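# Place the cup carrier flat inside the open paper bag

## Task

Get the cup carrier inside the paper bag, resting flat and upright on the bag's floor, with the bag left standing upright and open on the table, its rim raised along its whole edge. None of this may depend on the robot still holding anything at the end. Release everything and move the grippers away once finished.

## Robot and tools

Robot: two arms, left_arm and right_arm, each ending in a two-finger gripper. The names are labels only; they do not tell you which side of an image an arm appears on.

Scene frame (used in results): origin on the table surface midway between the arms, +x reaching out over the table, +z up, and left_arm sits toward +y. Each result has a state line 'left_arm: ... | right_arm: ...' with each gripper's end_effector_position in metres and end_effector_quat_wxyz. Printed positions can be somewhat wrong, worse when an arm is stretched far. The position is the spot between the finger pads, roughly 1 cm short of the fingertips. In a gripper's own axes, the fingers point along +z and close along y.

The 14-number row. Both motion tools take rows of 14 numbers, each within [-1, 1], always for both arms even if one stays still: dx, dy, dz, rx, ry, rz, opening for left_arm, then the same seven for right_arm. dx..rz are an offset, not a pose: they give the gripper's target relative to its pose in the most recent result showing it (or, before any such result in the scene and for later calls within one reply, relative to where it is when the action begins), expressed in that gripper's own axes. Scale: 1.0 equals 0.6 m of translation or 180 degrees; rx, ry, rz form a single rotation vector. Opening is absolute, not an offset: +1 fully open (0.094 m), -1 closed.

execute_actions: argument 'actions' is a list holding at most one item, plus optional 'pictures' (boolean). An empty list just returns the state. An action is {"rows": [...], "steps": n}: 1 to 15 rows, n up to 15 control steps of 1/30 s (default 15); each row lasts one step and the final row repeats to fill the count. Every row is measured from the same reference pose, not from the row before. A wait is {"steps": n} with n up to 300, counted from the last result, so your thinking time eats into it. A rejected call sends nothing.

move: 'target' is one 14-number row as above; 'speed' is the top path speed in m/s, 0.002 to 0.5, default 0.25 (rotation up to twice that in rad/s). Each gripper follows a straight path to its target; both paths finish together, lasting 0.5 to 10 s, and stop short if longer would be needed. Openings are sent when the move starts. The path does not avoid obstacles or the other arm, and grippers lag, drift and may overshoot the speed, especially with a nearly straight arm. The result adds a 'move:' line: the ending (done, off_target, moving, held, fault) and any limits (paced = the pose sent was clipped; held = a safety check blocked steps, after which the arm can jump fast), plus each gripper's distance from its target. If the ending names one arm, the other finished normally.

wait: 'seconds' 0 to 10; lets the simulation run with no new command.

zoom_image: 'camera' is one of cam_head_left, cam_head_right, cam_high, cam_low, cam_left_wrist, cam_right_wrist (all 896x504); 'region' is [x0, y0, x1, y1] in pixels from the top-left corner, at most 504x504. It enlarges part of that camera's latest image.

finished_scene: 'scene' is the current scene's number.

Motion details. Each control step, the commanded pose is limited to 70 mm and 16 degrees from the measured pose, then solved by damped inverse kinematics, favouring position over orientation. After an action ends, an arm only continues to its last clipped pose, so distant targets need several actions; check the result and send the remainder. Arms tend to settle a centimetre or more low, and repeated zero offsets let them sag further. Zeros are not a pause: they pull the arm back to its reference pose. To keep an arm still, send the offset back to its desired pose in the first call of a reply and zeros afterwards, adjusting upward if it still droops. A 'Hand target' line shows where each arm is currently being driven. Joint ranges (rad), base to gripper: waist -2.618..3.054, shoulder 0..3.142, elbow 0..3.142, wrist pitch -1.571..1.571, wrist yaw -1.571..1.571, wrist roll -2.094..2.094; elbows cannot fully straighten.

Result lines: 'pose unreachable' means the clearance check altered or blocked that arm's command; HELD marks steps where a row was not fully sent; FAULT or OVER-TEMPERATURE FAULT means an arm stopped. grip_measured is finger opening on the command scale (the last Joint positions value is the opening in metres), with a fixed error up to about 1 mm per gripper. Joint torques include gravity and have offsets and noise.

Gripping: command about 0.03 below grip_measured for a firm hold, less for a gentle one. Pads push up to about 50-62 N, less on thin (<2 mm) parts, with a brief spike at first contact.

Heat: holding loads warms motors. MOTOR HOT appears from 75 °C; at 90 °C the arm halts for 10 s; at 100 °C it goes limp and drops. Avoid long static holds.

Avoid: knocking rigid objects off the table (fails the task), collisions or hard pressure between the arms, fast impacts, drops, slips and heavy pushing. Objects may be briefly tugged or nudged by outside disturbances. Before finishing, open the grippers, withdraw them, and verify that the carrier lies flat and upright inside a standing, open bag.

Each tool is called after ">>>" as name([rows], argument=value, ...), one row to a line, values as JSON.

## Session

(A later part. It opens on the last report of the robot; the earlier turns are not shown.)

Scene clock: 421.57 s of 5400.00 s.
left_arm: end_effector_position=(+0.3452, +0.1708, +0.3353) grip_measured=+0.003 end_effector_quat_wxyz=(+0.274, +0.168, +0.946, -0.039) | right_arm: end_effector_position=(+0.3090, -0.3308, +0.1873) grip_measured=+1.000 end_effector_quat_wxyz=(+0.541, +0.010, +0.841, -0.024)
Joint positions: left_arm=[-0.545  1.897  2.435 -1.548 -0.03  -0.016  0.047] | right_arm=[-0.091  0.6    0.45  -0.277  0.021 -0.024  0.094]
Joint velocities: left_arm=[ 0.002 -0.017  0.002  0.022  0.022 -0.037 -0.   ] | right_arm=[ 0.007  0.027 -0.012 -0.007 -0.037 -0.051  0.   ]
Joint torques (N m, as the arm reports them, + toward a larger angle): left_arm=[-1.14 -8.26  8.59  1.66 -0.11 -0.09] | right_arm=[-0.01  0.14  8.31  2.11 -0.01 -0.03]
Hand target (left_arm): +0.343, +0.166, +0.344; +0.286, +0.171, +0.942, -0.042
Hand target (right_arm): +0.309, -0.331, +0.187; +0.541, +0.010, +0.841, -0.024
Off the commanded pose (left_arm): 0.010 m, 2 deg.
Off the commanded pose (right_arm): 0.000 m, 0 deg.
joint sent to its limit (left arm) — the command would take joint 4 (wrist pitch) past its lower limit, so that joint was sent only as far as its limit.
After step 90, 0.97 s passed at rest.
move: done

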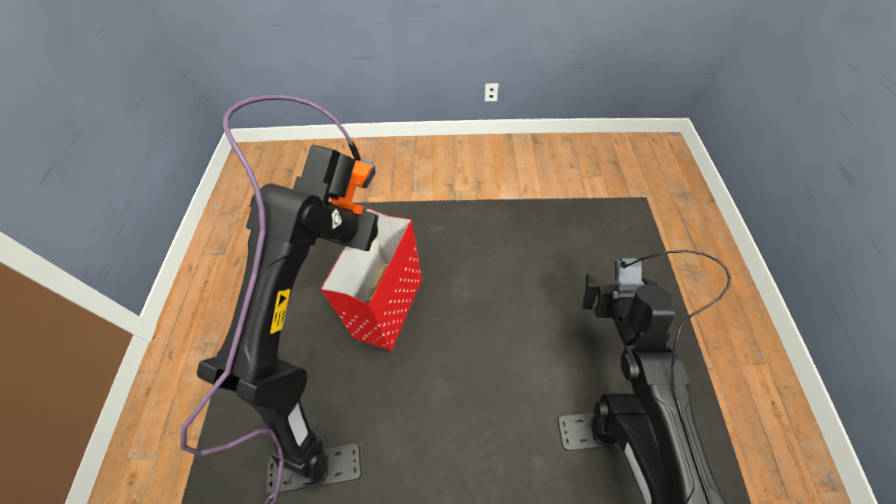

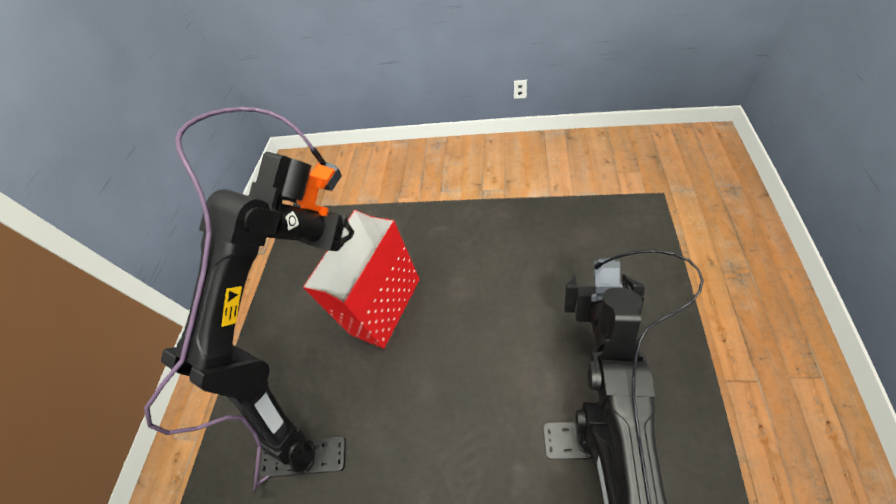

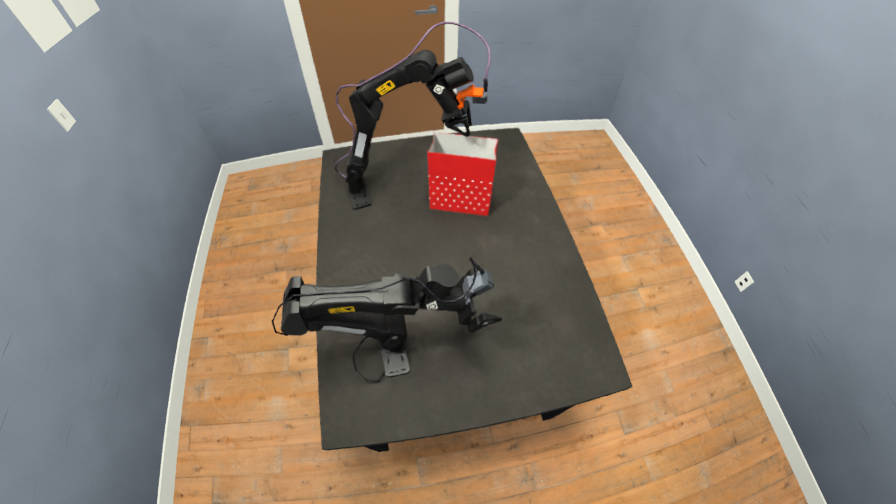

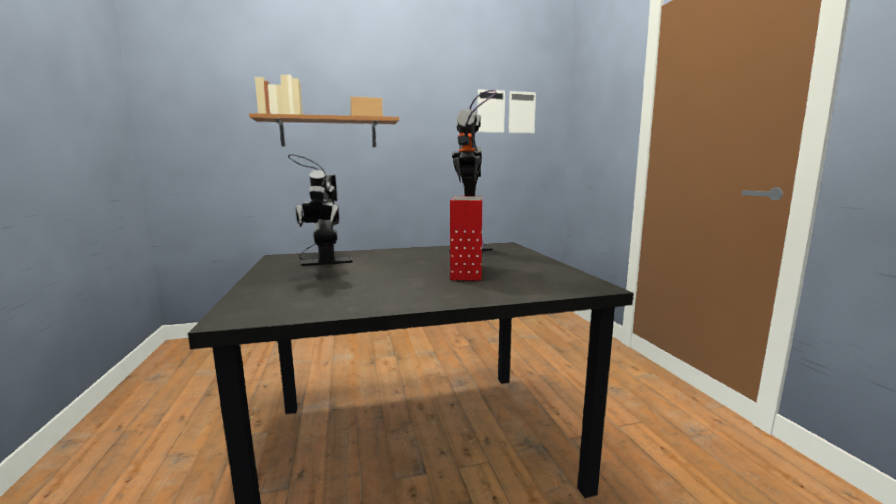

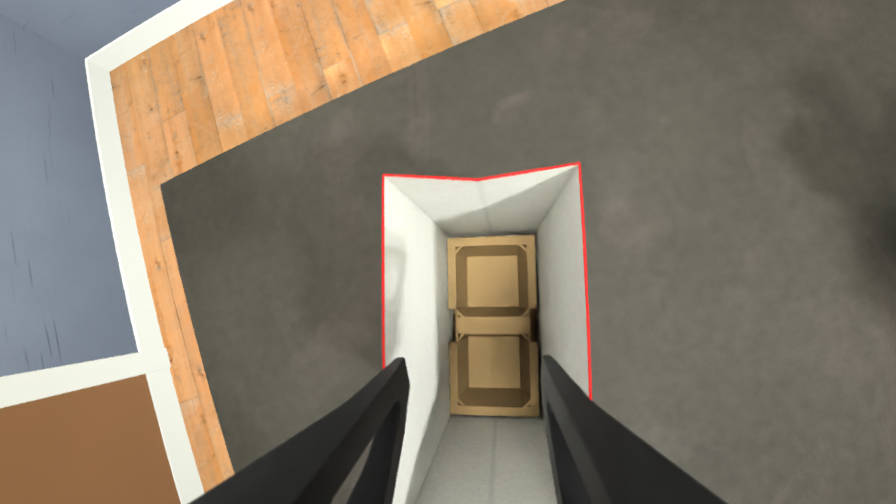

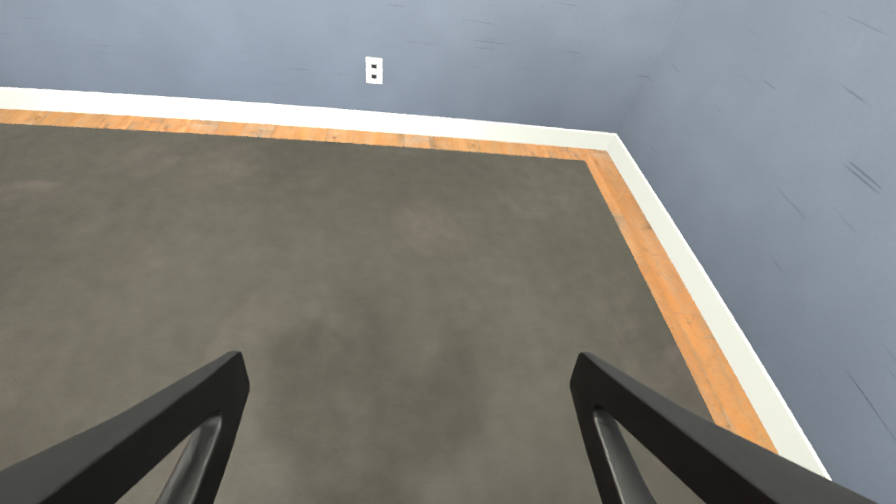

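>>> move(target=[0.176, 0.389, -0.110, -0.118, 0, -0.188, 0.0, 0, 0, 0, 0, 0, 0, 1.0], speed=0.2)

Scene clock: 427.37 s of 5400.00 s.
left_arm: end_effector_position=(+0.3030, +0.4332, +0.3337) grip_measured=+0.003 end_effector_quat_wxyz=(+0.265, -0.168, +0.948, +0.055) | right_arm: end_effector_position=(+0.3090, -0.3308, +0.1873) grip_measured=+1.000 end_effector_quat_wxyz=(+0.541, +0.010, +0.841, -0.024)
Joint positions: left_arm=[ 0.128  1.671  2.142 -1.496 -0.044 -0.042  0.047] | right_arm=[-0.091  0.6    0.45  -0.277  0.021 -0.024  0.094]
Joint velocities: left_arm=[ 0.012 -0.012  0.002  0.066  0.051 -0.022 -0.   ] | right_arm=[-0.007 -0.032 -0.022 -0.007 -0.066 -0.022  0.   ]
Joint torques (N m, as the arm reports them, + toward a larger angle): left_arm=[ 0.42 -6.56  7.41  1.87  0.05  0.07] | right_arm=[ 0.    0.13  8.41  2.12 -0.02 -0.01]
Hand target (left_arm): +0.306, +0.435, +0.340; +0.278, -0.166, +0.944, +0.056
Hand target (right_arm): +0.309, -0.331, +0.187; +0.541, +0.010, +0.841, -0.024
Off the commanded pose (left_arm): 0.007 m, 1 deg.
Off the commanded pose (right_arm): 0.000 m, 0 deg.
After step 90, 0.70 s passed at rest.
move: done

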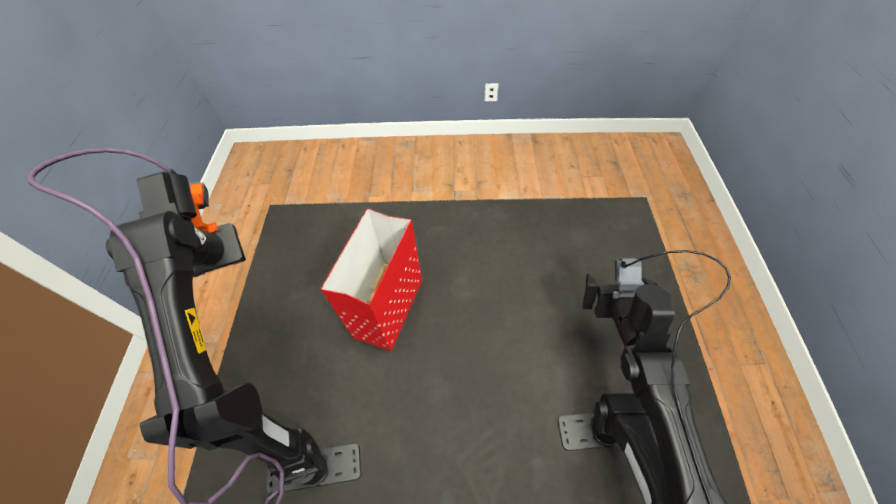

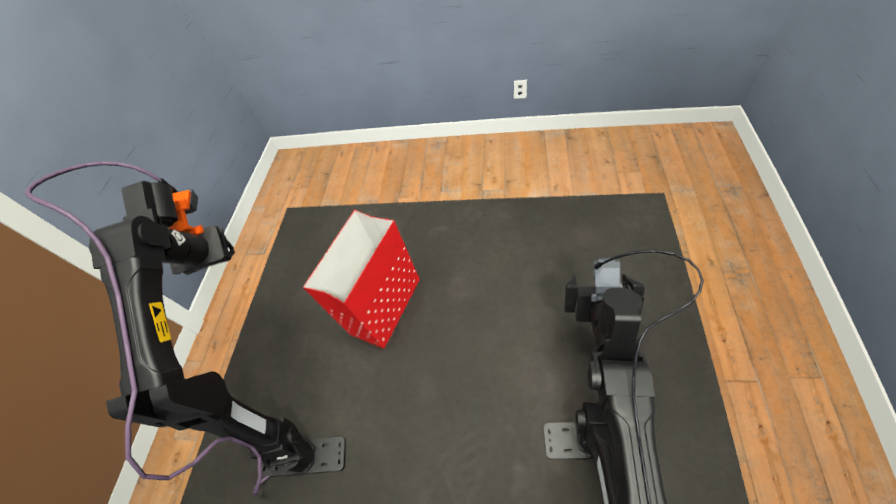

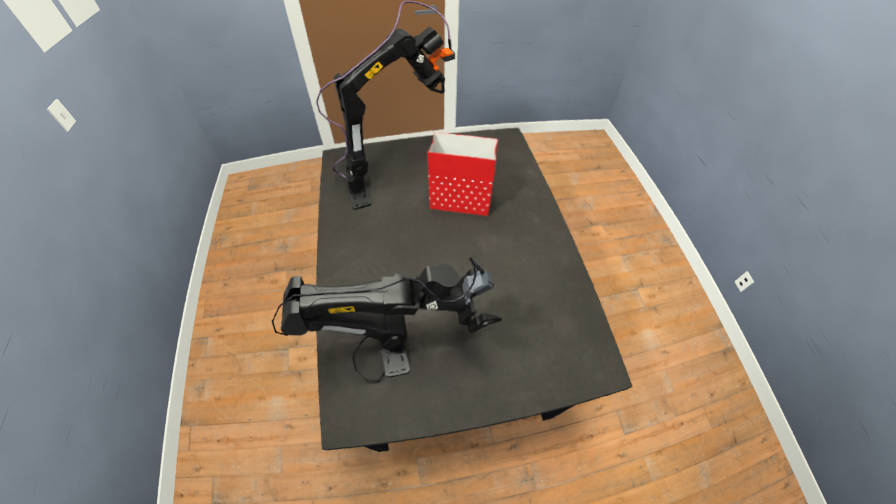

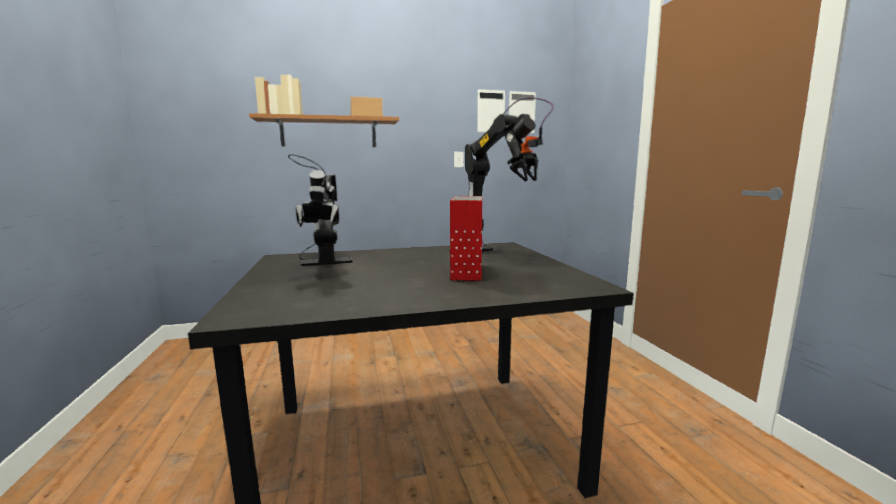

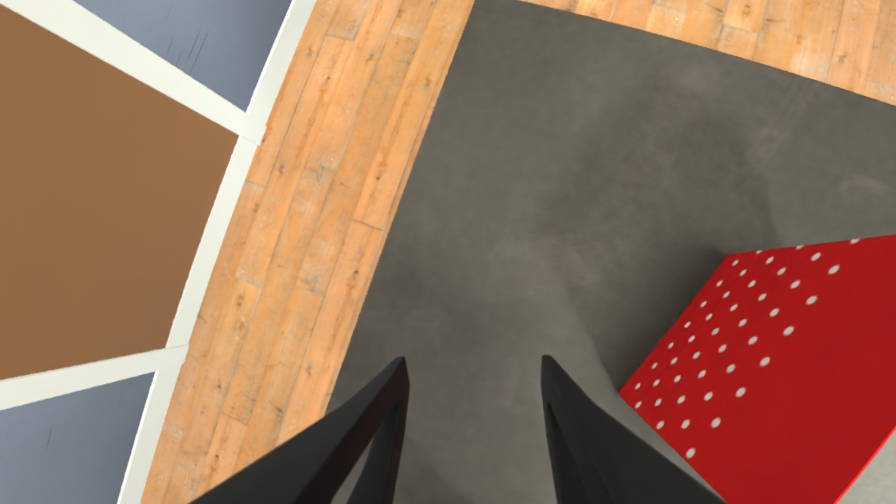

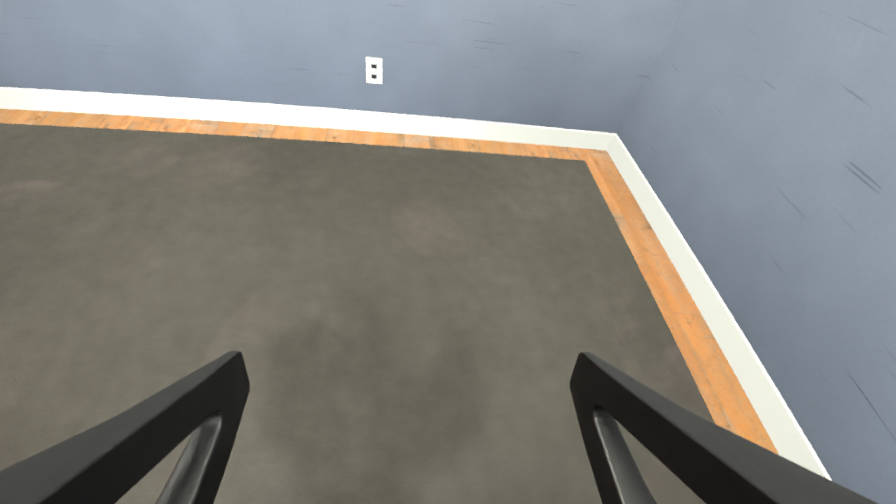

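>>> finished_scene(scene=2)

The scene is finished: the task was done.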